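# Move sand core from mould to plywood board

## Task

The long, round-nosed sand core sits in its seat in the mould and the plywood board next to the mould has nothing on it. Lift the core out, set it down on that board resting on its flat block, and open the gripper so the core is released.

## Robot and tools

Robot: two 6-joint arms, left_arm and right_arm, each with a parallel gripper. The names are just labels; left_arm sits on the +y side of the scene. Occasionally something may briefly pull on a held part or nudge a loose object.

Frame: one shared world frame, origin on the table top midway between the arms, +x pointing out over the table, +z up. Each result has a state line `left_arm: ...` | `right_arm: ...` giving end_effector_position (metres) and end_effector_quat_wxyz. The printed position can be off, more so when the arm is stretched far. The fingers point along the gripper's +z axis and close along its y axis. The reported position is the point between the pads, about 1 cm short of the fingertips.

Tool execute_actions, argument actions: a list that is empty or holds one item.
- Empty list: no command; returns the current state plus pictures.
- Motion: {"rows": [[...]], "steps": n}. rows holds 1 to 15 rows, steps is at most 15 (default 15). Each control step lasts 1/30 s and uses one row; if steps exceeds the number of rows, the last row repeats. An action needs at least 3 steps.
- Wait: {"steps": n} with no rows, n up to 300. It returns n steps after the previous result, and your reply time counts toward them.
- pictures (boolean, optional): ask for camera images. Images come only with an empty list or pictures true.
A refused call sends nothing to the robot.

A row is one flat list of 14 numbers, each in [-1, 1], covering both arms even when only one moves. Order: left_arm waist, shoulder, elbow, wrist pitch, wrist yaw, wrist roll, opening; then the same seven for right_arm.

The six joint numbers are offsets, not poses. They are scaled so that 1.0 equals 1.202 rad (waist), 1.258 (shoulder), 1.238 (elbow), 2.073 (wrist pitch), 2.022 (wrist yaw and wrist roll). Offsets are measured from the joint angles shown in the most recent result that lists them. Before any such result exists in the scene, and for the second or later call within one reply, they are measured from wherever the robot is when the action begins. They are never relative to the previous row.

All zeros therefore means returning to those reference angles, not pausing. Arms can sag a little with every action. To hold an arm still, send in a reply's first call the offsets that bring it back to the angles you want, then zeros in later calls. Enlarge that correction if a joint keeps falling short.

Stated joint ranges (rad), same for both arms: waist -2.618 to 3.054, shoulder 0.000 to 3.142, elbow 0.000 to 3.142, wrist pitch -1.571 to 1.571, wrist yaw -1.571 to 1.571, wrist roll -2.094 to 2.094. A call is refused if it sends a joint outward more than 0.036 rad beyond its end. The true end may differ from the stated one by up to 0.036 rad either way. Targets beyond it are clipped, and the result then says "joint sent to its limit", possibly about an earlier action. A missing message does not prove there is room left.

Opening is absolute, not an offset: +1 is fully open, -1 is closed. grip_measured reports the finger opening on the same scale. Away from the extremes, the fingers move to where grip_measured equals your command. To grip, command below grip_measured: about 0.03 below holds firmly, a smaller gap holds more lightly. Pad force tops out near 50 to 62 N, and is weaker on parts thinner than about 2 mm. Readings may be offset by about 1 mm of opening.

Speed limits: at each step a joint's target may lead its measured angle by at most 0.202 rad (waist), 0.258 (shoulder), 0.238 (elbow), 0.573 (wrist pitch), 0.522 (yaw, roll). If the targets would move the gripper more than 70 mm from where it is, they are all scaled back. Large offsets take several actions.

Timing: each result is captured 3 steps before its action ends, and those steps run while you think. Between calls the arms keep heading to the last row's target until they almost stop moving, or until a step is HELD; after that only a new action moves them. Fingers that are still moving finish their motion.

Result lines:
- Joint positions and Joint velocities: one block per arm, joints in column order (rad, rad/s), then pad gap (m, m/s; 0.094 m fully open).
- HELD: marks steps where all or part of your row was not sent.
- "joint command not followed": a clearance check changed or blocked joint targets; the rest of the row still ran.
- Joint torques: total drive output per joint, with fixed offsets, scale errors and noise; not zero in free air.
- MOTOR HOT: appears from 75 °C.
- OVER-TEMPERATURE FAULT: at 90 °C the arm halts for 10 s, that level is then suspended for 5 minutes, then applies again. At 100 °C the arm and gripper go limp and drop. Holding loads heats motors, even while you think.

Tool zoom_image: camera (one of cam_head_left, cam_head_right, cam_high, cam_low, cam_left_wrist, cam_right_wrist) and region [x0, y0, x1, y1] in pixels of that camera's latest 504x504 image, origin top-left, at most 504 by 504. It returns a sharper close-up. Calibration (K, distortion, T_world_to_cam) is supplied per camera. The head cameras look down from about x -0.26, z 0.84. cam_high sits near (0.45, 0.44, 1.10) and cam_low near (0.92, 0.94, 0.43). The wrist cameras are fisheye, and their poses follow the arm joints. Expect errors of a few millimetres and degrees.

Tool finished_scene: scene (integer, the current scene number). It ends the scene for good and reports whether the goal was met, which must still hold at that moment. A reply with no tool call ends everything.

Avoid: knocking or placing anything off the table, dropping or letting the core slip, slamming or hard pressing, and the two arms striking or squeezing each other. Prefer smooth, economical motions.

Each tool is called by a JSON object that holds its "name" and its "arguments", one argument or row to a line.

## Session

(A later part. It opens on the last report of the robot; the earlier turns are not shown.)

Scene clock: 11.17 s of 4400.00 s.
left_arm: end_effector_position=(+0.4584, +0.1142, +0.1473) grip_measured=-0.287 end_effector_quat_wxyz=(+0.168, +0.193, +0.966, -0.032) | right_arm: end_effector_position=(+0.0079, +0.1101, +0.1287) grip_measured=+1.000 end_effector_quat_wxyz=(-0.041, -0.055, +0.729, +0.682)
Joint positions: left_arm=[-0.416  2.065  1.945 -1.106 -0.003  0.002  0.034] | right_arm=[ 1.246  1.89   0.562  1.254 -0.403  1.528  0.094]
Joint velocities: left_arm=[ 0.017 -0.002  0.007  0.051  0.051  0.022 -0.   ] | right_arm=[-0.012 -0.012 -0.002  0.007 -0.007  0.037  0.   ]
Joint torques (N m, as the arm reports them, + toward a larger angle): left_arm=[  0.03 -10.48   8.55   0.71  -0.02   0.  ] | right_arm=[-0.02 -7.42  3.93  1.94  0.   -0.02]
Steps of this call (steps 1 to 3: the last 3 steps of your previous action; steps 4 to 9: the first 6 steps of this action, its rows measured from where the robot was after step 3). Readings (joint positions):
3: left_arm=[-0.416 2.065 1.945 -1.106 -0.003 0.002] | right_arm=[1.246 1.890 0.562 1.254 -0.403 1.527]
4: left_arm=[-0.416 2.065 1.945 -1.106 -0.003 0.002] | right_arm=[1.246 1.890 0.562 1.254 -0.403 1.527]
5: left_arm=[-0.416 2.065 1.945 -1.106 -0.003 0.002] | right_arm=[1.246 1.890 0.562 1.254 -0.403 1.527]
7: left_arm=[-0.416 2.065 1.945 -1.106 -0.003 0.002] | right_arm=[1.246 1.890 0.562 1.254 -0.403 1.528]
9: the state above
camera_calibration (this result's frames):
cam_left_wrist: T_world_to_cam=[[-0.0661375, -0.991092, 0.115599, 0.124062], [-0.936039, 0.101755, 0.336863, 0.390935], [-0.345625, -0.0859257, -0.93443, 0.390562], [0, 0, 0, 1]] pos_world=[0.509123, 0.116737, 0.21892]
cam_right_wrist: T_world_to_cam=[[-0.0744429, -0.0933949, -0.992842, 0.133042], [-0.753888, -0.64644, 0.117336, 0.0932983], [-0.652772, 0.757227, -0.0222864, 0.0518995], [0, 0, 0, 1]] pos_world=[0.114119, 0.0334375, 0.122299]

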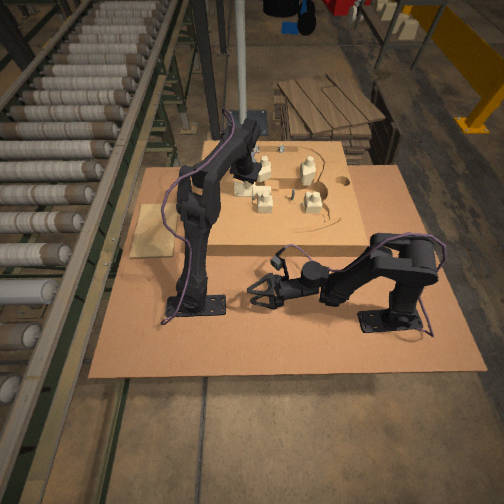

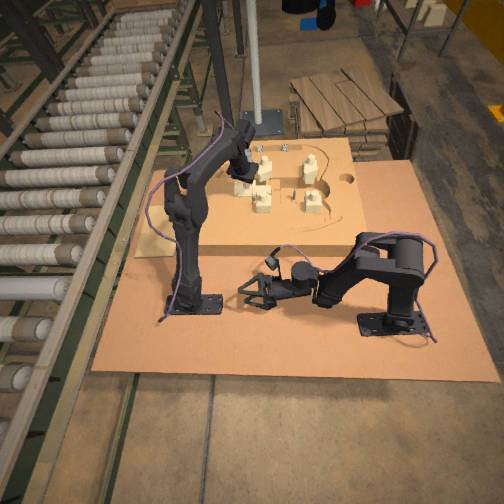

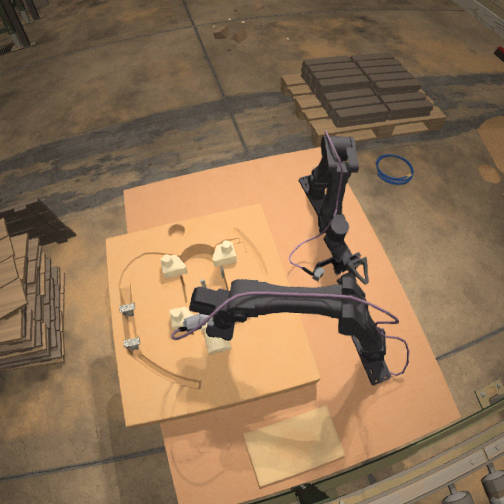

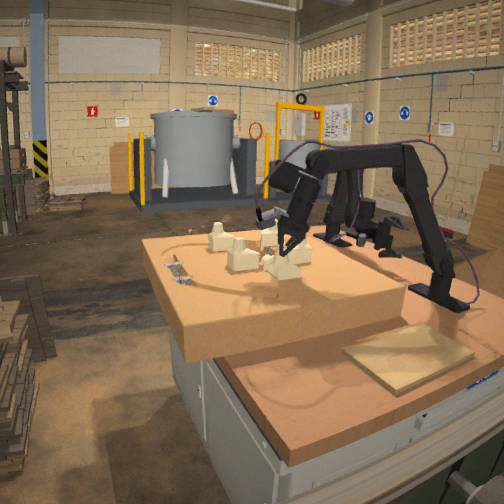

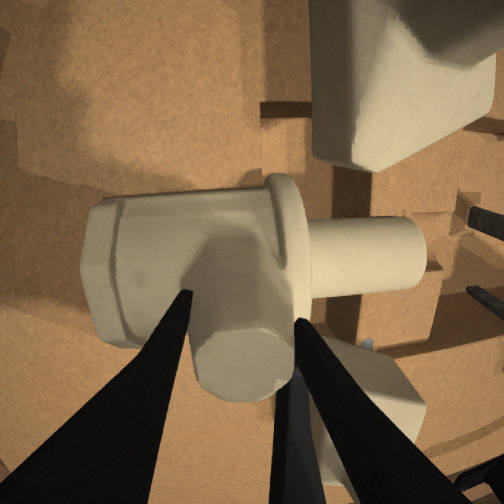

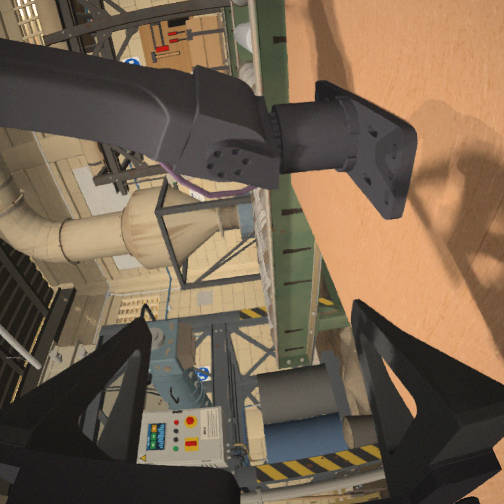

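{"name": "execute_actions", "arguments": {
  "actions": [
    {"rows": [
[0,-0.021,0.016,0.009,0,0,-0.4, 0,-0.01,0,0.003,0,-0.002,1],
[0,-0.026,0.024,0.013,0,0,-0.4, 0,-0.01,0,0.003,0,-0.002,1],
[0,-0.031,0.032,0.017,0,0,-0.4, 0,-0.01,0,0.003,0,-0.002,1],
[0,-0.0358,0.0404,0.0188,0,0,-0.4, 0,-0.01,0,0.003,0,-0.002,1],
[0,-0.0357,0.0411,0.0162,0,0,-0.4, 0,-0.01,0,0.003,0,-0.002,1],
[0,-0.0354,0.0439,0.0127,0,0,-0.4, 0,-0.01,0,0.003,0,-0.002,1],
[0,-0.0349,0.0481,0.0085,0,0,-0.4, 0,-0.01,0,0.003,0,-0.002,1],
[0,-0.0343,0.0536,0.0034,0,0,-0.4, 0,-0.01,0,0.003,0,-0.002,1],
[0,-0.0333,0.0611,-0.0025,0,0,-0.4, 0,-0.01,0,0.003,0,-0.002,1],
[0,-0.0321,0.0701,-0.0090,0,0,-0.4, 0,-0.01,0,0.003,0,-0.002,1],
[0,-0.0306,0.0809,-0.0160,0,0,-0.4, 0,-0.01,0,0.003,0,-0.002,1],
[0,-0.0286,0.0934,-0.0234,0,0,-0.4, 0,-0.01,0,0.003,0,-0.002,1],
[0,-0.0264,0.1069,-0.0314,0,0,-0.4, 0,-0.01,0,0.003,0,-0.002,1],
[0,-0.0238,0.1218,-0.0396,0,0,-0.4, 0,-0.01,0,0.003,0,-0.002,1],
[0,-0.0207,0.1376,-0.0480,0,0,-0.4, 0,-0.01,0,0.003,0,-0.002,1]
], "steps": 15}
  ]
}}

{"name": "execute_actions", "arguments": {
  "actions": [
    {"rows": [
[0,-0.0273,0.0853,-0.0210,0,0,-0.4, 0,-0.01,0,0.003,0,-0.002,1],
[0,-0.0235,0.1031,-0.0294,0,0,-0.4, 0,-0.01,0,0.003,0,-0.002,1],
[0,-0.0196,0.1212,-0.0369,0,0,-0.4, 0,-0.01,0,0.003,0,-0.002,1],
[0,-0.0153,0.1400,-0.0436,0,0,-0.4, 0,-0.01,0,0.003,0,-0.002,1],
[0,-0.0119,0.1571,-0.0498,0,0,-0.4, 0,-0.01,0,0.003,0,-0.002,1],
[0,-0.0099,0.1704,-0.0556,0,0,-0.4, 0,-0.01,0,0.003,0,-0.002,1],
[0,-0.0099,0.1813,-0.0606,0,0,-0.4, 0,-0.01,0,0.003,0,-0.002,1],
[0,-0.0099,0.1915,-0.0649,0,0,-0.4, 0,-0.01,0,0.003,0,-0.002,1],
[0,-0.012,0.2006,-0.0685,0,0,-0.4, 0,-0.01,0,0.003,0,-0.002,1],
[0,-0.015,0.2083,-0.0711,0,0,-0.4, 0,-0.01,0,0.003,0,-0.002,1],
[0,-0.018,0.2150,-0.0729,0,0,-0.4, 0,-0.01,0,0.003,0,-0.002,1],
[0,-0.020,0.2203,-0.0739,0,0,-0.4, 0,-0.01,0,0.003,0,-0.002,1],
[0,-0.020,0.2238,-0.0740,0,0,-0.4, 0,-0.01,0,0.003,0,-0.002,1],
[0,-0.020,0.2263,-0.0740,0,0,-0.4, 0,-0.01,0,0.003,0,-0.002,1],
[0,-0.020,0.2270,-0.0740,0,0,-0.4, 0,-0.01,0,0.003,0,-0.002,1]
], "steps": 15}
  ]
}}

{"name": "execute_actions", "arguments": {
  "actions": [
    {"steps": 10}
  ],
  "pictures": true
}}

{"name": "zoom_image", "arguments": {
  "camera": "cam_low",
  "region": [230, 190, 340, 290]
}}

Scene clock: 14.57 s of 4400.00 s.
left_arm: end_effector_position=(+0.4560, +0.1152, +0.1538) grip_measured=-0.287 end_effector_quat_wxyz=(+0.163, +0.193, +0.967, -0.031) | right_arm: end_effector_position=(+0.0079, +0.1101, +0.1287) grip_measured=+1.000 end_effector_quat_wxyz=(-0.042, -0.055, +0.729, +0.681)
Joint positions: left_arm=[-0.416  2.071  1.983 -1.15  -0.003  0.001  0.034] | right_arm=[ 1.246  1.89   0.562  1.254 -0.403  1.528  0.094]
Joint velocities: left_arm=[-0.012  0.066  0.359 -0.3   -0.037 -0.007 -0.001] | right_arm=[-0.017  0.002 -0.012 -0.022 -0.007  0.007  0.   ]
Joint torques (N m, as the arm reports them, + toward a larger angle): left_arm=[ -0.02 -12.29  12.84   0.99  -0.02   0.  ] | right_arm=[-0.02 -7.4   3.91  1.94  0.   -0.06]
Steps of this call (steps 1 to 3: the last 3 steps of your previous action; steps 4 to 15: the robot went on to your last target; steps 16 to 90: nothing new was sent; steps 91 to 102: the first 12 steps of this action). Readings (joint positions):
91: left_arm=[-0.416 2.065 1.945 -1.106 -0.003 0.002] | right_arm=[1.246 1.890 0.562 1.254 -0.403 1.528]
92: left_arm=[-0.416 2.065 1.945 -1.106 -0.003 0.002] | right_arm=[1.246 1.890 0.562 1.254 -0.403 1.528]
94: left_arm=[-0.416 2.065 1.948 -1.106 -0.003 0.002] | right_arm=[1.246 1.890 0.562 1.254 -0.403 1.528]
98: left_arm=[-0.416 2.065 1.953 -1.114 -0.003 0.002] | right_arm=[1.246 1.890 0.562 1.254 -0.403 1.528]
102: the state above

Scene clock: 15.07 s of 4400.00 s.
left_arm: end_effector_position=(+0.4537, +0.1161, +0.2036) grip_measured=-0.287 end_effector_quat_wxyz=(+0.170, +0.193, +0.966, -0.032) | right_arm: end_effector_position=(+0.0079, +0.1101, +0.1287) grip_measured=+1.000 end_effector_quat_wxyz=(-0.042, -0.055, +0.729, +0.681)
Joint positions: left_arm=[-0.416  2.107  2.239 -1.355 -0.003  0.001  0.034] | right_arm=[ 1.246  1.89   0.562  1.254 -0.403  1.528  0.094]
Joint velocities: left_arm=[ 0.017  0.012  0.266 -0.198 -0.051  0.007 -0.001] | right_arm=[ 0.012 -0.002 -0.027 -0.11   0.007 -0.051  0.   ]
Joint torques (N m, as the arm reports them, + toward a larger angle): left_arm=[  0.06 -12.69  11.66   1.08  -0.02  -0.01] | right_arm=[-0.03 -7.42  3.91  1.94  0.   -0.05]
Steps of this call (steps 1 to 3: the last 3 steps of your previous action; steps 4 to 15: the first 12 steps of this action, its rows measured from where the robot was after step 3). Readings (joint positions):
3: left_arm=[-0.416 2.081 2.030 -1.189 -0.003 0.001] | right_arm=[1.246 1.890 0.562 1.254 -0.403 1.528]
4: left_arm=[-0.416 2.084 2.049 -1.205 -0.003 0.001] | right_arm=[1.246 1.890 0.562 1.254 -0.403 1.528]
5: left_arm=[-0.416 2.088 2.069 -1.223 -0.003 0.001] | right_arm=[1.246 1.890 0.562 1.254 -0.403 1.528]
7: left_arm=[-0.416 2.097 2.113 -1.258 -0.003 0.001] | right_arm=[1.246 1.890 0.562 1.254 -0.403 1.528]
11: left_arm=[-0.416 2.107 2.190 -1.316 -0.003 0.001] | right_arm=[1.246 1.890 0.562 1.254 -0.403 1.528]
15: the state above

Scene clock: 15.40 s of 4400.00 s.
left_arm: end_effector_position=(+0.4489, +0.1181, +0.2072) grip_measured=-0.287 end_effector_quat_wxyz=(+0.163, +0.193, +0.967, -0.031) | right_arm: end_effector_position=(+0.0079, +0.1101, +0.1287) grip_measured=+1.000 end_effector_quat_wxyz=(-0.042, -0.055, +0.729, +0.681)
Joint positions: left_arm=[-0.416  2.107  2.26  -1.389 -0.003  0.001  0.034] | right_arm=[ 1.246  1.89   0.562  1.254 -0.403  1.528  0.094]
Joint velocities: left_arm=[ 0.002  0.002 -0.002 -0.066 -0.022  0.007  0.   ] | right_arm=[-0.012  0.012 -0.007 -0.051  0.037  0.007  0.   ]
Joint torques (N m, as the arm reports them, + toward a larger angle): left_arm=[  0.03 -12.6   11.93   1.13  -0.02  -0.01] | right_arm=[-0.02 -7.42  3.94  1.93  0.   -0.05]
Kept back: nothing.
Steps of this call (steps 1 to 3: the last 3 steps of your previous action; steps 4 to 10: the robot went on to your last target). Readings (joint positions):
1: left_arm=[-0.416 2.107 2.247 -1.362 -0.003 0.001] | right_arm=[1.246 1.890 0.562 1.254 -0.403 1.528]
2: left_arm=[-0.416 2.107 2.253 -1.368 -0.003 0.001] | right_arm=[1.246 1.890 0.562 1.254 -0.403 1.528]
4: left_arm=[-0.416 2.107 2.259 -1.376 -0.003 0.001] | right_arm=[1.246 1.890 0.562 1.254 -0.403 1.528]
8: left_arm=[-0.416 2.107 2.260 -1.386 -0.003 0.001] | right_arm=[1.246 1.890 0.562 1.254 -0.403 1.528]
10: the state above
camera_calibration (this result's frames):
cam_left_wrist: T_world_to_cam=[[-0.0643969, -0.991533, 0.112765, 0.120189], [-0.932647, 0.0999971, 0.346656, 0.358143], [-0.354997, -0.0828469, -0.931189, 0.446771], [0, 0, 0, 1]] pos_world=[0.500363, 0.120372, 0.278323]
cam_right_wrist: T_world_to_cam=[[-0.0748197, -0.093444, -0.992809, 0.133046], [-0.753861, -0.646415, 0.117653, 0.0932544], [-0.65276, 0.757243, -0.0220792, 0.051871], [0, 0, 0, 1]] pos_world=[0.114115, 0.0334345, 0.122263]

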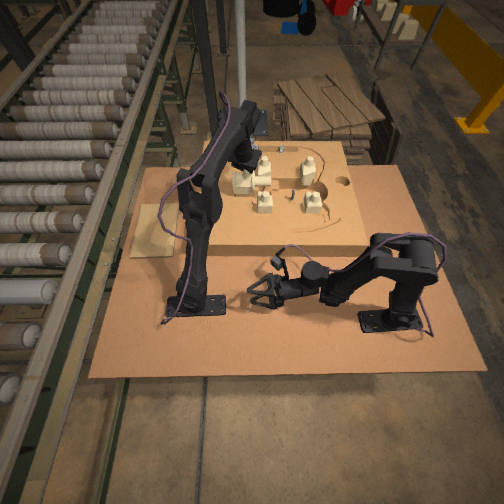

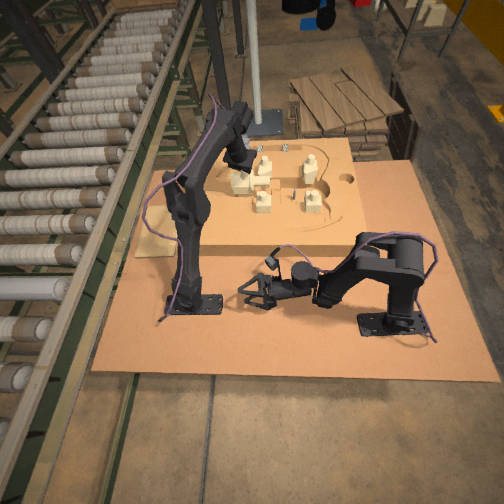

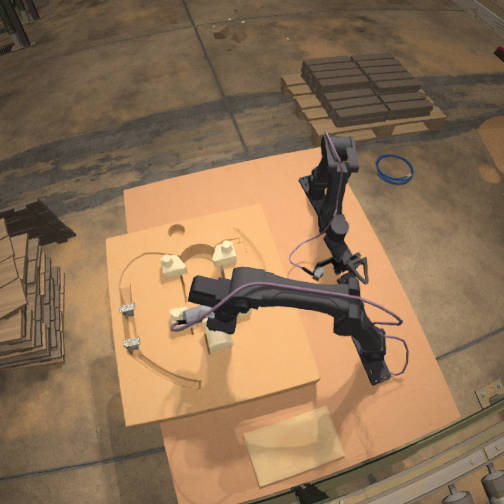

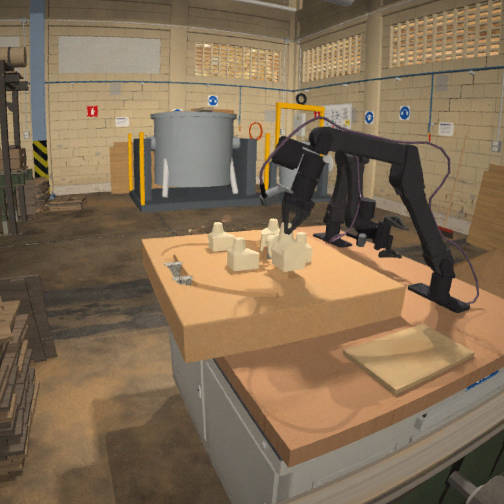

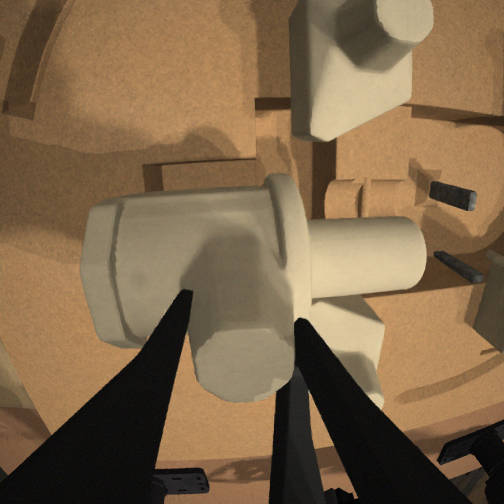

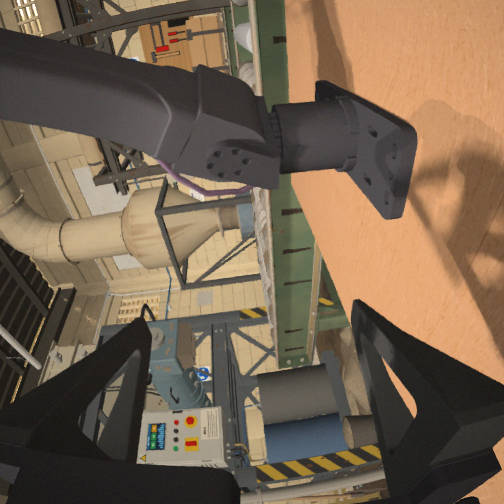

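Region (230, 190, 340, 290) of cam_low's 504x504 image, scaled by 4.582, with more detail than that image has; it fills the top 458 rows of this view, and the rest is white.

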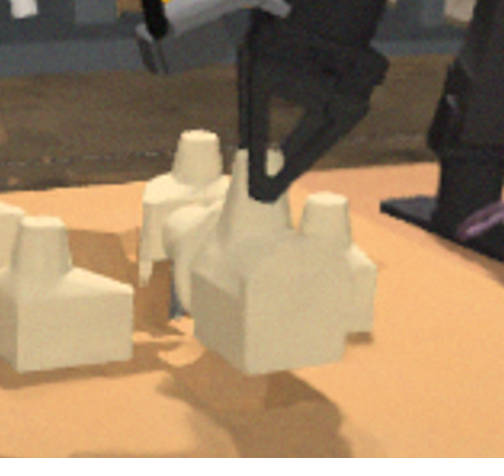

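{"name": "execute_actions", "arguments": {
  "actions": [
    {"rows": [
[0.0042,-0.0465,0.0372,0.0218,0,0,-0.4, 0,-0.01,0,0.003,0,-0.002,1],
[0.0101,-0.0541,0.0323,0.0227,0,0,-0.4, 0,-0.01,0,0.003,0,-0.002,1],
[0.0160,-0.0626,0.0269,0.0236,0,0,-0.4, 0,-0.01,0,0.003,0,-0.002,1],
[0.0219,-0.0653,0.0203,0.0248,0,0,-0.4, 0,-0.01,0,0.003,0,-0.002,1],
[0.0295,-0.0690,0.0141,0.0262,-0.001,0,-0.4, 0,-0.01,0,0.003,0,-0.002,1],
[0.0386,-0.0734,0.0102,0.0278,-0.002,-0.001,-0.4, 0,-0.01,0,0.003,0,-0.002,1],
[0.0493,-0.0787,0.0050,0.0292,-0.0032,-0.0030,-0.4, 0,-0.01,0,0.003,0,-0.002,1],
[0.0616,-0.0846,-0.0012,0.0302,-0.0038,-0.0046,-0.4, 0,-0.01,0,0.003,0,-0.002,1],
[0.0752,-0.0911,-0.0086,0.0315,-0.0048,-0.0073,-0.4, 0,-0.01,0,0.003,0,-0.002,1],
[0.0903,-0.0984,-0.0169,0.0329,-0.0062,-0.0110,-0.4, 0,-0.01,0,0.003,0,-0.002,1],
[0.1067,-0.1063,-0.0262,0.0340,-0.0080,-0.0157,-0.4, 0,-0.01,0,0.003,0,-0.002,1],
[0.1242,-0.1149,-0.0364,0.0352,-0.0102,-0.0215,-0.4, 0,-0.01,0,0.003,0,-0.002,1],
[0.1429,-0.1239,-0.0476,0.0366,-0.0127,-0.0281,-0.4, 0,-0.01,0,0.003,0,-0.002,1],
[0.1627,-0.1335,-0.0595,0.0381,-0.0156,-0.0358,-0.4, 0,-0.01,0,0.003,0,-0.002,1],
[0.1834,-0.1436,-0.0723,0.0397,-0.0188,-0.0442,-0.4, 0,-0.01,0,0.003,0,-0.002,1]
], "steps": 15}
  ]
}}

{"name": "execute_actions", "arguments": {
  "actions": [
    {"rows": [
[0.0664,-0.0855,-0.0163,0.0368,-0.0160,-0.0338,-0.4, 0,-0.01,0,0.003,0,-0.002,1],
[0.0888,-0.0963,-0.0305,0.0385,-0.0198,-0.0438,-0.4, 0,-0.01,0,0.003,0,-0.002,1],
[0.1117,-0.1074,-0.0452,0.0403,-0.0238,-0.0545,-0.4, 0,-0.01,0,0.003,0,-0.002,1],
[0.1353,-0.1188,-0.0603,0.0421,-0.0281,-0.0658,-0.4, 0,-0.01,0,0.003,0,-0.002,1],
[0.1592,-0.1303,-0.0760,0.0438,-0.0326,-0.0776,-0.4, 0,-0.01,0,0.003,0,-0.002,1],
[0.1834,-0.1421,-0.0920,0.0456,-0.0372,-0.0899,-0.4, 0,-0.01,0,0.003,0,-0.002,1],
[0.2077,-0.1538,-0.1082,0.0473,-0.0420,-0.1026,-0.4, 0,-0.01,0,0.003,0,-0.002,1],
[0.2322,-0.1656,-0.1247,0.0489,-0.0470,-0.1156,-0.4, 0,-0.01,0,0.003,0,-0.002,1],
[0.2566,-0.1773,-0.1414,0.0505,-0.0520,-0.1287,-0.4, 0,-0.01,0,0.003,0,-0.002,1],
[0.2808,-0.1891,-0.1580,0.0519,-0.0570,-0.1421,-0.4, 0,-0.01,0,0.003,0,-0.002,1],
[0.3047,-0.2006,-0.1746,0.0533,-0.0621,-0.1554,-0.4, 0,-0.01,0,0.003,0,-0.002,1],
[0.3282,-0.2120,-0.1911,0.0545,-0.0672,-0.1688,-0.4, 0,-0.01,0,0.003,0,-0.002,1],
[0.3512,-0.2231,-0.2074,0.0559,-0.0722,-0.1819,-0.4, 0,-0.01,0,0.003,0,-0.002,1],
[0.3735,-0.2339,-0.2233,0.0578,-0.0771,-0.1949,-0.4, 0,-0.01,0,0.003,0,-0.002,1],
[0.3951,-0.2444,-0.2390,0.0604,-0.0819,-0.2076,-0.4, 0,-0.01,0,0.003,0,-0.002,1]
], "steps": 15}
  ]
}}

{"name": "execute_actions", "arguments": {
  "actions": [
    {"rows": [
[0.0685,-0.0829,-0.0249,0.0395,-0.0367,-0.0656,-0.4, 0,-0.01,0,0.003,0,-0.002,1],
[0.0883,-0.0924,-0.0417,0.0435,-0.0412,-0.0774,-0.4, 0,-0.01,0,0.003,0,-0.002,1],
[0.1070,-0.1015,-0.0592,0.0481,-0.0455,-0.0887,-0.4, 0,-0.01,0,0.003,0,-0.002,1],
[0.1245,-0.1101,-0.0773,0.0534,-0.0496,-0.0994,-0.4, 0,-0.01,0,0.003,0,-0.002,1],
[0.1409,-0.1180,-0.0960,0.0593,-0.0534,-0.1094,-0.4, 0,-0.01,0,0.003,0,-0.002,1],
[0.1560,-0.1253,-0.1151,0.0657,-0.0569,-0.1187,-0.4, 0,-0.01,0,0.003,0,-0.002,1],
[0.1696,-0.1318,-0.1345,0.0726,-0.0601,-0.1271,-0.4, 0,-0.01,0,0.003,0,-0.002,1],
[0.1819,-0.1377,-0.1540,0.0800,-0.0630,-0.1347,-0.4, 0,-0.01,0,0.003,0,-0.002,1],
[0.1926,-0.1429,-0.1735,0.0878,-0.0655,-0.1414,-0.4, 0,-0.01,0,0.003,0,-0.002,1],
[0.2017,-0.1474,-0.1928,0.0959,-0.0677,-0.1471,-0.4, 0,-0.01,0,0.003,0,-0.002,1],
[0.2093,-0.1510,-0.2119,0.1042,-0.0695,-0.1519,-0.4, 0,-0.01,0,0.003,0,-0.002,1],
[0.2152,-0.1538,-0.2303,0.1127,-0.0709,-0.1556,-0.4, 0,-0.01,0,0.003,0,-0.002,1],
[0.2195,-0.1559,-0.2481,0.1212,-0.0719,-0.1582,-0.4, 0,-0.01,0,0.003,0,-0.002,1],
[0.2220,-0.1572,-0.2650,0.1293,-0.0725,-0.1598,-0.4, 0,-0.01,0,0.003,0,-0.002,1],
[0.2229,-0.1576,-0.2810,0.1370,-0.0727,-0.1604,-0.4, 0,-0.01,0,0.003,0,-0.002,1]
], "steps": 15}
  ]
}}

{"name": "execute_actions", "arguments": {
  "actions": [
    {"rows": [
[0.008,-0.049,-0.0245,0.0690,-0.024,-0.0181,-0.4, 0,-0.01,0,0.003,0,-0.002,1],
[0.008,-0.049,-0.0374,0.0757,-0.024,-0.0181,-0.4, 0,-0.01,0,0.003,0,-0.002,1],
[0.007,-0.048,-0.0496,0.0819,-0.024,-0.0181,-0.4, 0,-0.01,0,0.003,0,-0.002,1],
[0.006,-0.047,-0.0611,0.0877,-0.024,-0.0181,-0.4, 0,-0.01,0,0.003,0,-0.002,1],
[0.005,-0.046,-0.0720,0.0931,-0.024,-0.0181,-0.4, 0,-0.01,0,0.003,0,-0.002,1],
[0.004,-0.045,-0.0822,0.0978,-0.024,-0.0181,-0.4, 0,-0.01,0,0.003,0,-0.002,1],
[0.004,-0.045,-0.0916,0.1020,-0.024,-0.0181,-0.4, 0,-0.01,0,0.003,0,-0.002,1],
[0.004,-0.045,-0.1002,0.1055,-0.024,-0.0181,-0.4, 0,-0.01,0,0.003,0,-0.002,1],
[0.004,-0.045,-0.1078,0.1083,-0.024,-0.0181,-0.4, 0,-0.01,0,0.003,0,-0.002,1],
[0.004,-0.045,-0.1144,0.1106,-0.024,-0.0181,-0.4, 0,-0.01,0,0.003,0,-0.002,1],
[0.004,-0.045,-0.1200,0.1121,-0.024,-0.0181,-0.4, 0,-0.01,0,0.003,0,-0.002,1],
[0.004,-0.045,-0.1243,0.1128,-0.024,-0.0181,-0.4, 0,-0.01,0,0.003,0,-0.002,1],
[0.004,-0.045,-0.1275,0.1130,-0.024,-0.0181,-0.4, 0,-0.01,0,0.003,0,-0.002,1],
[0.004,-0.045,-0.1294,0.1130,-0.024,-0.0181,-0.4, 0,-0.01,0,0.003,0,-0.002,1],
[0.004,-0.045,-0.1300,0.1130,-0.024,-0.0181,-0.4, 0,-0.01,0,0.003,0,-0.002,1]
], "steps": 15}
  ]
}}

{"name": "execute_actions", "arguments": {
  "actions": [
    {"steps": 12}
  ],
  "pictures": true
}}

{"name": "zoom_image", "arguments": {
  "camera": "cam_low",
  "region": [330, 270, 490, 400]
}}

Scene clock: 21.60 s of 4400.00 s.
left_arm: end_effector_position=(+0.4529, +0.1590, +0.2153) grip_measured=-0.287 end_effector_quat_wxyz=(+0.168, +0.143, +0.975, -0.032) | right_arm: end_effector_position=(+0.0079, +0.1101, +0.1287) grip_measured=+1.000 end_effector_quat_wxyz=(-0.042, -0.055, +0.729, +0.681)
Joint positions: left_arm=[-0.326  2.055  2.21  -1.383  0.01  -0.013  0.034] | right_arm=[ 1.246  1.89   0.562  1.254 -0.403  1.528  0.094]
Joint velocities: left_arm=[ 0.569 -0.315 -0.32   0.066  0.022 -0.183  0.001] | right_arm=[-0.022  0.002  0.027 -0.139 -0.051 -0.037  0.   ]
Joint torques (N m, as the arm reports them, + toward a larger angle): left_arm=[  2.31 -13.69   9.3    1.19  -0.33  -0.04] | right_arm=[-0.02 -7.41  3.91  1.94  0.   -0.06]
Steps of this call (steps 1 to 30: the robot went on to your last target; steps 31 to 90: nothing new was sent; then 2.80 s passed at rest; steps 91 to 102: the first 12 steps of this action). Readings (joint positions):
91: left_arm=[-0.416 2.107 2.260 -1.393 -0.003 0.001] | right_arm=[1.246 1.890 0.562 1.254 -0.403 1.528]
92: left_arm=[-0.416 2.107 2.260 -1.393 -0.003 0.001] | right_arm=[1.246 1.890 0.562 1.254 -0.403 1.528]
94: left_arm=[-0.414 2.107 2.260 -1.393 -0.001 0.001] | right_arm=[1.246 1.890 0.562 1.254 -0.403 1.528]
98: left_arm=[-0.390 2.091 2.245 -1.390 0.009 0.000] | right_arm=[1.246 1.890 0.562 1.254 -0.403 1.528]
102: the state above

Scene clock: 22.10 s of 4400.00 s.
left_arm: end_effector_position=(+0.4235, +0.3563, +0.2246) grip_measured=-0.287 end_effector_quat_wxyz=(+0.175, -0.194, +0.965, +0.023) | right_arm: end_effector_position=(+0.0079, +0.1101, +0.1287) grip_measured=+1.000 end_effector_quat_wxyz=(-0.042, -0.055, +0.729, +0.681)
Joint positions: left_arm=[ 0.087  1.843  1.946 -1.327 -0.076 -0.272  0.033] | right_arm=[ 1.246  1.89   0.562  1.254 -0.403  1.528  0.094]
Joint velocities: left_arm=[ 0.828 -0.437 -0.579  0.11  -0.286 -0.74   0.   ] | right_arm=[-0.012 -0.007  0.002  0.007  0.051 -0.022  0.   ]
Joint torques (N m, as the arm reports them, + toward a larger angle): left_arm=[  0.28 -11.64   9.59   1.13  -0.21  -0.04] | right_arm=[-0.02 -7.41  3.91  1.94  0.   -0.05]
Steps of this call (steps 1 to 3: the last 3 steps of your previous action; steps 4 to 15: the first 12 steps of this action, its rows measured from where the robot was after step 3). Readings (joint positions):
3: left_arm=[-0.255 2.019 2.172 -1.375 0.004 -0.039] | right_arm=[1.246 1.890 0.562 1.254 -0.403 1.528]
4: left_arm=[-0.229 2.006 2.156 -1.370 -0.000 -0.051] | right_arm=[1.246 1.890 0.562 1.254 -0.403 1.528]
5: left_arm=[-0.202 1.992 2.140 -1.366 -0.004 -0.065] | right_arm=[1.246 1.890 0.562 1.254 -0.403 1.528]
7: left_arm=[-0.147 1.964 2.105 -1.357 -0.014 -0.097] | right_arm=[1.246 1.890 0.562 1.254 -0.403 1.528]
11: left_arm=[-0.032 1.904 2.028 -1.341 -0.041 -0.177] | right_arm=[1.246 1.890 0.562 1.254 -0.403 1.528]
15: the state above

Scene clock: 22.60 s of 4400.00 s.
left_arm: end_effector_position=(+0.3323, +0.4872, +0.1978) grip_measured=-0.287 end_effector_quat_wxyz=(+0.165, -0.502, +0.844, +0.089) | right_arm: end_effector_position=(+0.0079, +0.1101, +0.1287) grip_measured=+1.000 end_effector_quat_wxyz=(-0.042, -0.055, +0.729, +0.681)
Joint positions: left_arm=[ 0.416  1.664  1.619 -1.208 -0.208 -0.6    0.033] | right_arm=[ 1.246  1.89   0.562  1.254 -0.403  1.528  0.094]
Joint velocities: left_arm=[ 0.217 -0.134 -0.686  0.374 -0.095 -0.418 -0.001] | right_arm=[-0.027  0.007 -0.017 -0.037  0.007 -0.037  0.   ]
Joint torques (N m, as the arm reports them, + toward a larger angle): left_arm=[ 0.19 -9.43  9.71  1.18 -0.37 -0.04] | right_arm=[ 0.   -7.42  3.92  1.94  0.   -0.06]
Steps of this call (steps 1 to 3: the last 3 steps of your previous action; steps 4 to 15: the first 12 steps of this action, its rows measured from where the robot was after step 3). Readings (joint positions):
3: left_arm=[0.173 1.799 1.886 -1.318 -0.105 -0.348] | right_arm=[1.246 1.890 0.562 1.254 -0.403 1.528]
4: left_arm=[0.201 1.785 1.865 -1.314 -0.115 -0.373] | right_arm=[1.246 1.890 0.562 1.254 -0.403 1.528]
5: left_arm=[0.229 1.770 1.845 -1.309 -0.124 -0.398] | right_arm=[1.246 1.890 0.562 1.254 -0.403 1.528]
7: left_arm=[0.282 1.742 1.803 -1.297 -0.144 -0.446] | right_arm=[1.246 1.890 0.562 1.254 -0.403 1.528]
11: left_arm=[0.366 1.693 1.714 -1.260 -0.184 -0.533] | right_arm=[1.246 1.890 0.562 1.254 -0.403 1.528]
15: the state above

Scene clock: 23.10 s of 4400.00 s.
left_arm: end_effector_position=(+0.3222, +0.4928, +0.1381) grip_measured=-0.287 end_effector_quat_wxyz=(+0.149, -0.536, +0.826, +0.094) | right_arm: end_effector_position=(+0.0079, +0.1101, +0.1287) grip_measured=+1.000 end_effector_quat_wxyz=(-0.042, -0.055, +0.729, +0.681)
Joint positions: left_arm=[ 0.435  1.658  1.383 -1.015 -0.22  -0.662  0.033] | right_arm=[ 1.246  1.89   0.562  1.254 -0.403  1.528  0.094]
Joint velocities: left_arm=[ 0.002  0.012 -0.188  0.198 -0.022 -0.051 -0.   ] | right_arm=[-0.007 -0.017 -0.007  0.007 -0.007 -0.022  0.   ]
Joint torques (N m, as the arm reports them, + toward a larger angle): left_arm=[ 0.24 -9.85  9.93  1.03 -0.57 -0.06] | right_arm=[-0.02 -7.42  3.93  1.94  0.   -0.06]
Steps of this call (steps 1 to 3: the last 3 steps of your previous action; steps 4 to 15: the first 12 steps of this action, its rows measured from where the robot was after step 3). Readings (joint positions):
3: left_arm=[0.433 1.658 1.550 -1.163 -0.216 -0.632] | right_arm=[1.246 1.890 0.562 1.254 -0.403 1.528]
4: left_arm=[0.435 1.658 1.528 -1.148 -0.218 -0.639] | right_arm=[1.246 1.890 0.562 1.254 -0.403 1.528]
5: left_arm=[0.435 1.658 1.508 -1.132 -0.220 -0.644] | right_arm=[1.246 1.890 0.562 1.254 -0.403 1.528]
7: left_arm=[0.435 1.658 1.472 -1.104 -0.220 -0.651] | right_arm=[1.246 1.890 0.562 1.254 -0.403 1.528]
11: left_arm=[0.435 1.658 1.419 -1.054 -0.220 -0.659] | right_arm=[1.246 1.890 0.562 1.254 -0.403 1.528]
15: the state above

Scene clock: 23.50 s of 4400.00 s.
left_arm: end_effector_position=(+0.3243, +0.4938, +0.1344) grip_measured=-0.287 end_effector_quat_wxyz=(+0.155, -0.537, +0.824, +0.093) | right_arm: end_effector_position=(+0.0079, +0.1101, +0.1287) grip_measured=+1.000 end_effector_quat_wxyz=(-0.042, -0.055, +0.729, +0.681)
Joint positions: left_arm=[ 0.435  1.658  1.365 -0.987 -0.22  -0.664  0.033] | right_arm=[ 1.246  1.89   0.562  1.254 -0.403  1.528  0.094]
Joint velocities: left_arm=[ 0.002  0.007  0.002  0.007  0.007  0.007 -0.   ] | right_arm=[ 0.017 -0.017 -0.007  0.007 -0.007  0.066  0.   ]
Joint torques (N m, as the arm reports them, + toward a larger angle): left_arm=[ 0.23 -9.86  9.82  1.05 -0.57 -0.06] | right_arm=[-0.01 -7.42  3.92  1.94  0.   -0.06]
Kept back: nothing.
Steps of this call (steps 1 to 3: the last 3 steps of your previous action; steps 4 to 12: the robot went on to your last target). Readings (joint positions):
1: left_arm=[0.435 1.658 1.377 -1.009 -0.220 -0.662] | right_arm=[1.246 1.890 0.562 1.254 -0.403 1.528]
2: left_arm=[0.435 1.658 1.372 -1.004 -0.220 -0.663] | right_arm=[1.246 1.890 0.562 1.254 -0.403 1.528]
4: left_arm=[0.435 1.658 1.367 -0.999 -0.220 -0.663] | right_arm=[1.246 1.890 0.562 1.254 -0.403 1.528]
8: left_arm=[0.435 1.658 1.365 -0.993 -0.220 -0.663] | right_arm=[1.246 1.890 0.562 1.254 -0.403 1.528]
12: the state above
camera_calibration (this result's frames):
cam_left_wrist: T_world_to_cam=[[0.986515, -0.0913022, 0.135838, -0.295481], [-0.131336, -0.936855, 0.324118, 0.484776], [0.0976679, -0.337588, -0.936213, 0.345553], [0, 0, 0, 1]] pos_world=[0.321416, 0.543842, 0.206524]
cam_right_wrist: T_world_to_cam=[[-0.0748197, -0.093444, -0.992809, 0.133046], [-0.753861, -0.646415, 0.117653, 0.0932544], [-0.65276, 0.757243, -0.0220792, 0.051871], [0, 0, 0, 1]] pos_world=[0.114115, 0.0334345, 0.122263]

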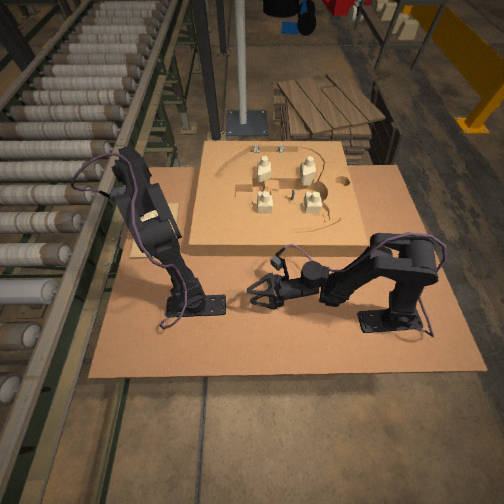

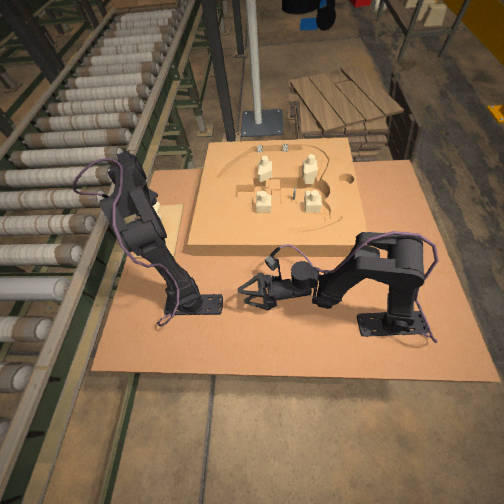

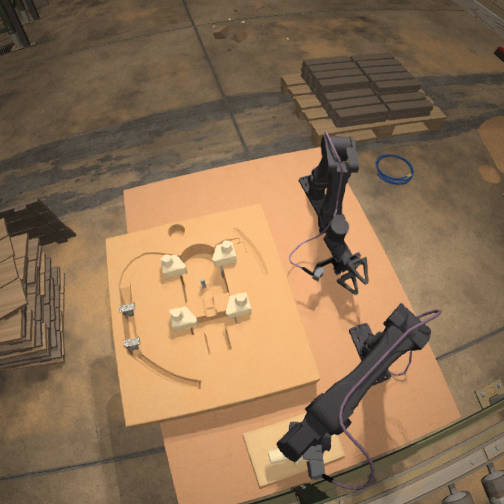

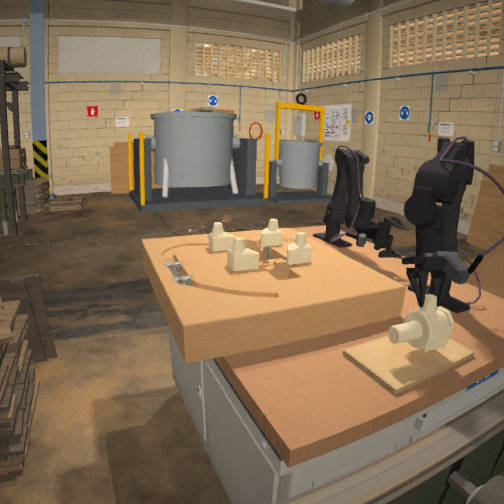

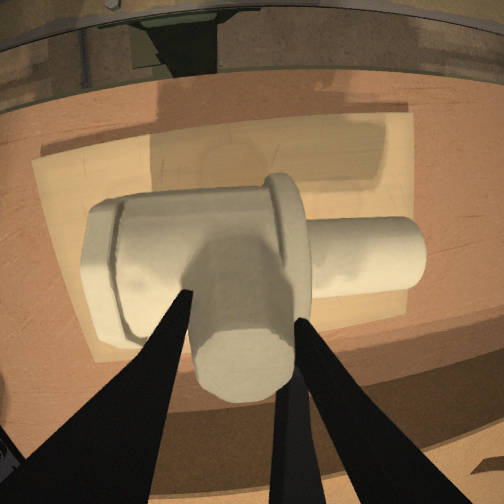

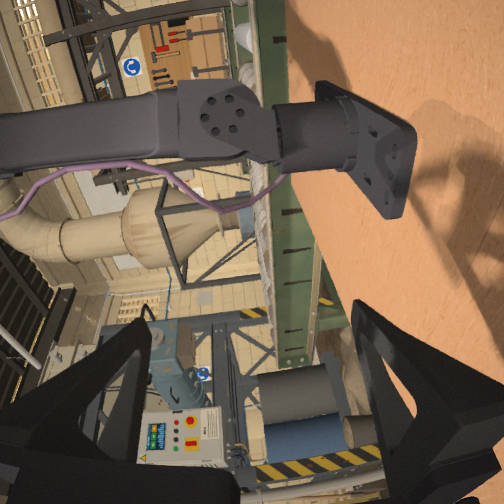

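Region (330, 270, 490, 400) of cam_low's 504x504 image, scaled by 3.150, with more detail than that image has; it fills the top 410 rows of this view, and the rest is white.

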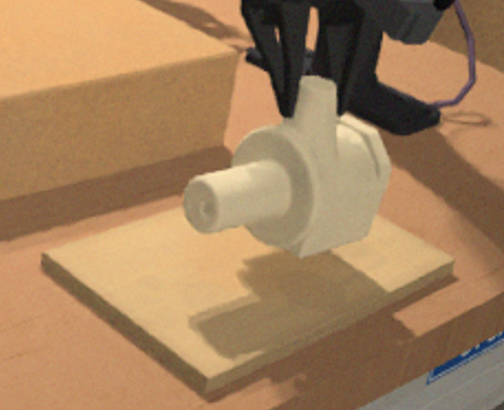

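{"name": "execute_actions", "arguments": {
  "actions": [
    {"rows": [
[-0.002,-0.045,0.0158,0.027,-0.021,-0.002,-0.4, 0,-0.01,0,0.003,0,-0.002,1],
[-0.006,-0.045,0.0132,0.027,-0.021,-0.002,-0.4, 0,-0.01,0,0.003,0,-0.002,1],
[-0.010,-0.045,0.0098,0.0297,-0.021,-0.002,-0.4, 0,-0.01,0,0.003,0,-0.002,1],
[-0.0125,-0.045,0.0057,0.0327,-0.021,-0.002,-0.4, 0,-0.01,0,0.003,0,-0.002,1],
[-0.015,-0.045,0.0012,0.0358,-0.021,-0.002,-0.4, 0,-0.01,0,0.003,0,-0.002,1],
[-0.0175,-0.045,-0.0037,0.0389,-0.021,-0.002,-0.4, 0,-0.01,0,0.003,0,-0.002,1],
[-0.020,-0.045,-0.0089,0.0420,-0.021,-0.002,-0.4, 0,-0.01,0,0.003,0,-0.002,1],
[-0.0225,-0.045,-0.0141,0.0448,-0.021,-0.002,-0.4, 0,-0.01,0,0.003,0,-0.002,1],
[-0.025,-0.045,-0.0193,0.0473,-0.021,-0.002,-0.4, 0,-0.01,0,0.003,0,-0.002,1],
[-0.027,-0.045,-0.0242,0.0495,-0.021,-0.002,-0.4, 0,-0.01,0,0.003,0,-0.002,1],
[-0.0285,-0.045,-0.0288,0.0514,-0.021,-0.002,-0.4, 0,-0.01,0,0.003,0,-0.002,1],
[-0.029,-0.045,-0.0328,0.0527,-0.021,-0.002,-0.4, 0,-0.01,0,0.003,0,-0.002,1],
[-0.029,-0.045,-0.0362,0.0538,-0.021,-0.002,-0.4, 0,-0.01,0,0.003,0,-0.002,1],
[-0.029,-0.045,-0.0389,0.0547,-0.021,-0.002,-0.4, 0,-0.01,0,0.003,0,-0.002,1],
[-0.029,-0.045,-0.0408,0.0556,-0.021,-0.002,-0.4, 0,-0.01,0,0.003,0,-0.002,1]
], "steps": 15}
  ]
}}

{"name": "execute_actions", "arguments": {
  "actions": [
    {"rows": [
[-0.005,-0.044,0.0130,0.0343,-0.020,-0.002,-0.4, 0,-0.01,0,0.003,0,-0.002,1],
[-0.004,-0.043,0.0115,0.0353,-0.020,-0.002,-0.4, 0,-0.01,0,0.003,0,-0.002,1],
[-0.003,-0.042,0.0099,0.0362,-0.020,-0.002,-0.4, 0,-0.01,0,0.003,0,-0.002,1],
[-0.002,-0.041,0.0084,0.0367,-0.020,-0.002,-0.4, 0,-0.01,0,0.003,0,-0.002,1],
[-0.002,-0.040,0.0069,0.0367,-0.020,-0.002,-0.4, 0,-0.01,0,0.003,0,-0.002,1],
[-0.002,-0.039,0.0053,0.0367,-0.020,-0.002,-0.4, 0,-0.01,0,0.003,0,-0.002,1],
[-0.002,-0.038,0.0038,0.0367,-0.020,-0.002,-0.4, 0,-0.01,0,0.003,0,-0.002,1],
[-0.002,-0.037,0.0023,0.036,-0.019,-0.002,-0.4, 0,-0.01,0,0.003,0,-0.002,1],
[-0.002,-0.036,0.0007,0.035,-0.019,-0.002,-0.4, 0,-0.01,0,0.003,0,-0.002,1],
[-0.002,-0.035,-0.0008,0.034,-0.018,-0.002,-0.4, 0,-0.01,0,0.003,0,-0.002,1],
[-0.002,-0.034,-0.0023,0.033,-0.018,-0.002,-0.4, 0,-0.01,0,0.003,0,-0.002,1],
[-0.002,-0.034,-0.0039,0.032,-0.017,-0.002,-0.4, 0,-0.01,0,0.003,0,-0.002,1],
[-0.002,-0.034,-0.0054,0.031,-0.017,-0.002,-0.4, 0,-0.01,0,0.003,0,-0.002,1],
[-0.002,-0.034,-0.0069,0.030,-0.017,-0.002,-0.4, 0,-0.01,0,0.003,0,-0.002,1],
[-0.002,-0.034,-0.0085,0.030,-0.017,-0.002,-0.4, 0,-0.01,0,0.003,0,-0.002,1]
], "steps": 15}
  ]
}}

{"name": "execute_actions", "arguments": {
  "actions": [
    {"steps": 7}
  ],
  "pictures": true
}}

{"name": "zoom_image", "arguments": {
  "camera": "cam_low",
  "region": [330, 270, 490, 400]
}}

Scene clock: 25.20 s of 4400.00 s.
left_arm: end_effector_position=(+0.3242, +0.4855, +0.1201) grip_measured=-0.287 end_effector_quat_wxyz=(+0.149, -0.528, +0.831, +0.093) | right_arm: end_effector_position=(+0.0079, +0.1101, +0.1287) grip_measured=+1.000 end_effector_quat_wxyz=(-0.042, -0.055, +0.729, +0.681)
Joint positions: left_arm=[ 0.414  1.658  1.312 -0.948 -0.222 -0.664  0.033] | right_arm=[ 1.246  1.89   0.562  1.254 -0.403  1.528  0.094]
Joint velocities: left_arm=[-0.09  -0.007 -0.183  0.081  0.037 -0.007  0.   ] | right_arm=[-0.002  0.007 -0.002 -0.066 -0.022 -0.022  0.   ]
Joint torques (N m, as the arm reports them, + toward a larger angle): left_arm=[-0.81 -9.82  9.79  1.06 -0.55 -0.04] | right_arm=[ 0.   -7.4   3.93  1.94  0.   -0.05]
Steps of this call (steps 1 to 30: the robot went on to your last target; steps 31 to 39: nothing new was sent; steps 40 to 51: the first 12 steps of this action). Readings (joint positions):
40: left_arm=[0.435 1.658 1.365 -0.985 -0.220 -0.664] | right_arm=[1.246 1.890 0.562 1.254 -0.403 1.528]
41: left_arm=[0.435 1.658 1.365 -0.985 -0.220 -0.664] | right_arm=[1.246 1.890 0.562 1.254 -0.403 1.528]
43: left_arm=[0.435 1.658 1.361 -0.982 -0.220 -0.664] | right_arm=[1.246 1.890 0.562 1.254 -0.403 1.528]
47: left_arm=[0.428 1.658 1.338 -0.964 -0.222 -0.664] | right_arm=[1.246 1.890 0.562 1.254 -0.403 1.528]
51: the state above

Scene clock: 25.70 s of 4400.00 s.
left_arm: end_effector_position=(+0.3235, +0.4831, +0.1114) grip_measured=-0.287 end_effector_quat_wxyz=(+0.147, -0.526, +0.833, +0.093) | right_arm: end_effector_position=(+0.0079, +0.1101, +0.1287) grip_measured=+1.000 end_effector_quat_wxyz=(-0.042, -0.055, +0.729, +0.681)
Joint positions: left_arm=[ 0.409  1.658  1.278 -0.918 -0.22  -0.664  0.033] | right_arm=[ 1.246  1.89   0.562  1.254 -0.403  1.528  0.094]
Joint velocities: left_arm=[ 0.002 -0.027 -0.012  0.022 -0.051  0.037 -0.001] | right_arm=[ 0.007 -0.002 -0.002 -0.11  -0.007 -0.007  0.   ]
Joint torques (N m, as the arm reports them, + toward a larger angle): left_arm=[-0.16 -8.85  8.84  0.89 -0.48 -0.04] | right_arm=[ 0.   -7.41  3.91  1.94  0.   -0.06]
Steps of this call (steps 1 to 3: the last 3 steps of your previous action; steps 4 to 15: the first 12 steps of this action, its rows measured from where the robot was after step 3). Readings (joint positions):
3: left_arm=[0.409 1.658 1.296 -0.940 -0.220 -0.664] | right_arm=[1.246 1.890 0.562 1.254 -0.403 1.528]
4: left_arm=[0.409 1.658 1.293 -0.938 -0.220 -0.664] | right_arm=[1.246 1.890 0.562 1.254 -0.403 1.528]
5: left_arm=[0.409 1.658 1.291 -0.937 -0.220 -0.664] | right_arm=[1.246 1.890 0.562 1.254 -0.403 1.528]
7: left_arm=[0.409 1.658 1.287 -0.932 -0.220 -0.664] | right_arm=[1.246 1.890 0.562 1.254 -0.403 1.528]
11: left_arm=[0.409 1.658 1.282 -0.922 -0.220 -0.664] | right_arm=[1.246 1.890 0.562 1.254 -0.403 1.528]
15: the state above

Scene clock: 25.93 s of 4400.00 s.
left_arm: end_effector_position=(+0.3235, +0.4831, +0.1112) grip_measured=-0.287 end_effector_quat_wxyz=(+0.147, -0.526, +0.833, +0.093) | right_arm: end_effector_position=(+0.0079, +0.1101, +0.1287) grip_measured=+1.000 end_effector_quat_wxyz=(-0.042, -0.055, +0.729, +0.681)
Joint positions: left_arm=[ 0.409  1.658  1.277 -0.917 -0.22  -0.664  0.033] | right_arm=[ 1.246  1.89   0.562  1.254 -0.403  1.528  0.094]
Joint velocities: left_arm=[ 0.002 -0.007 -0.012  0.066 -0.007 -0.037 -0.001] | right_arm=[-0.002 -0.002 -0.012 -0.007 -0.007  0.022  0.   ]
Joint torques (N m, as the arm reports them, + toward a larger angle): left_arm=[-0.2  -8.86  8.34  0.87 -0.48 -0.05] | right_arm=[-0.02 -7.42  3.92  1.94 -0.01 -0.06]
Kept back: nothing.
Steps of this call (steps 1 to 3: the last 3 steps of your previous action; steps 4 to 7: the robot went on to your last target). Readings (joint positions):
1: left_arm=[0.409 1.658 1.278 -0.917 -0.220 -0.664] | right_arm=[1.246 1.890 0.562 1.254 -0.403 1.528]
2: left_arm=[0.409 1.658 1.278 -0.917 -0.220 -0.664] | right_arm=[1.246 1.890 0.562 1.254 -0.403 1.528]
4: left_arm=[0.409 1.658 1.277 -0.917 -0.220 -0.664] | right_arm=[1.246 1.890 0.562 1.254 -0.403 1.528]
7: the state above
camera_calibration (this result's frames):
cam_left_wrist: T_world_to_cam=[[0.985903, -0.115894, 0.120684, -0.278813], [-0.150238, -0.93066, 0.333616, 0.484205], [0.0736513, -0.347045, -0.934952, 0.332439], [0, 0, 0, 1]] pos_world=[0.323144, 0.533689, 0.182924]
cam_right_wrist: T_world_to_cam=[[-0.0748197, -0.093444, -0.992809, 0.133046], [-0.753861, -0.646415, 0.117653, 0.0932544], [-0.65276, 0.757243, -0.0220792, 0.051871], [0, 0, 0, 1]] pos_world=[0.114115, 0.0334345, 0.122263]

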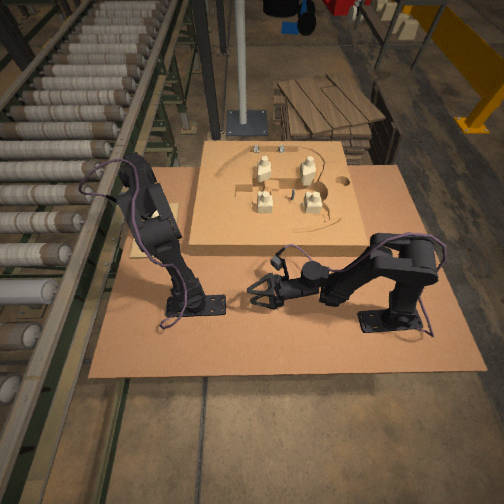

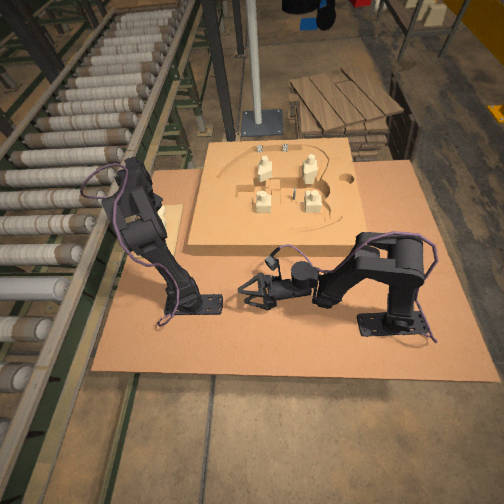

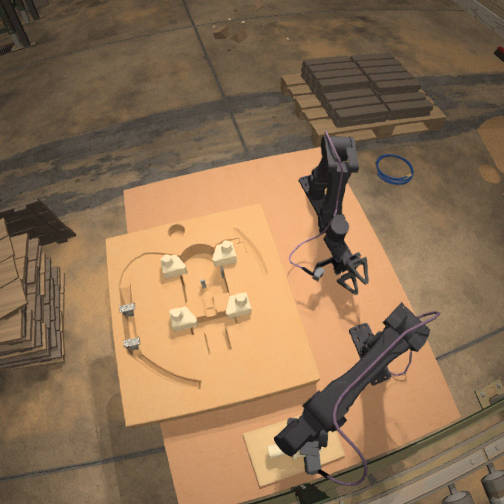

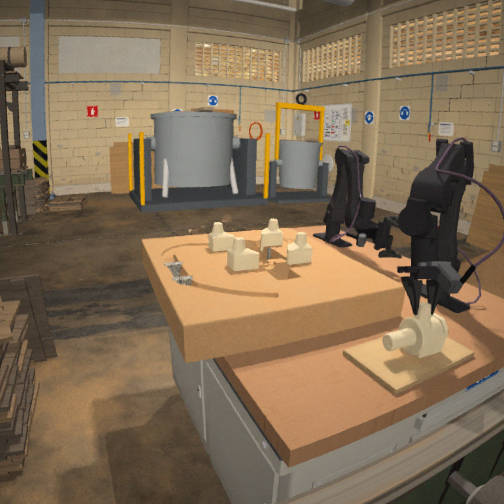

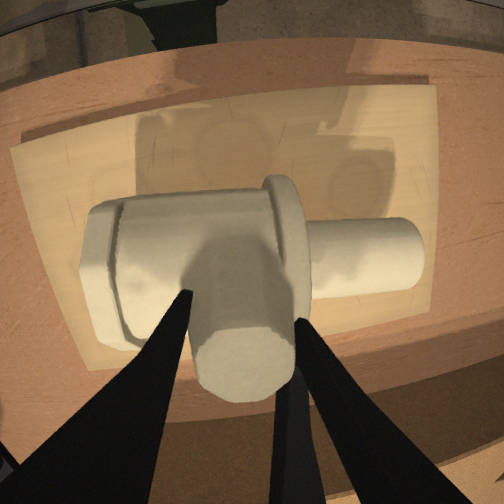

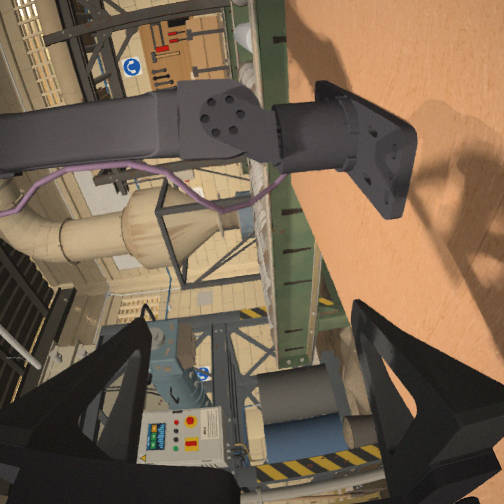

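Region (330, 270, 490, 400) of cam_low's 504x504 image, scaled by 3.150, with more detail than that image has; it fills the top 410 rows of this view, and the rest is white.

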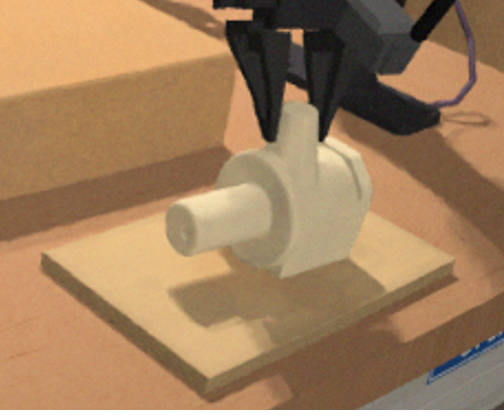

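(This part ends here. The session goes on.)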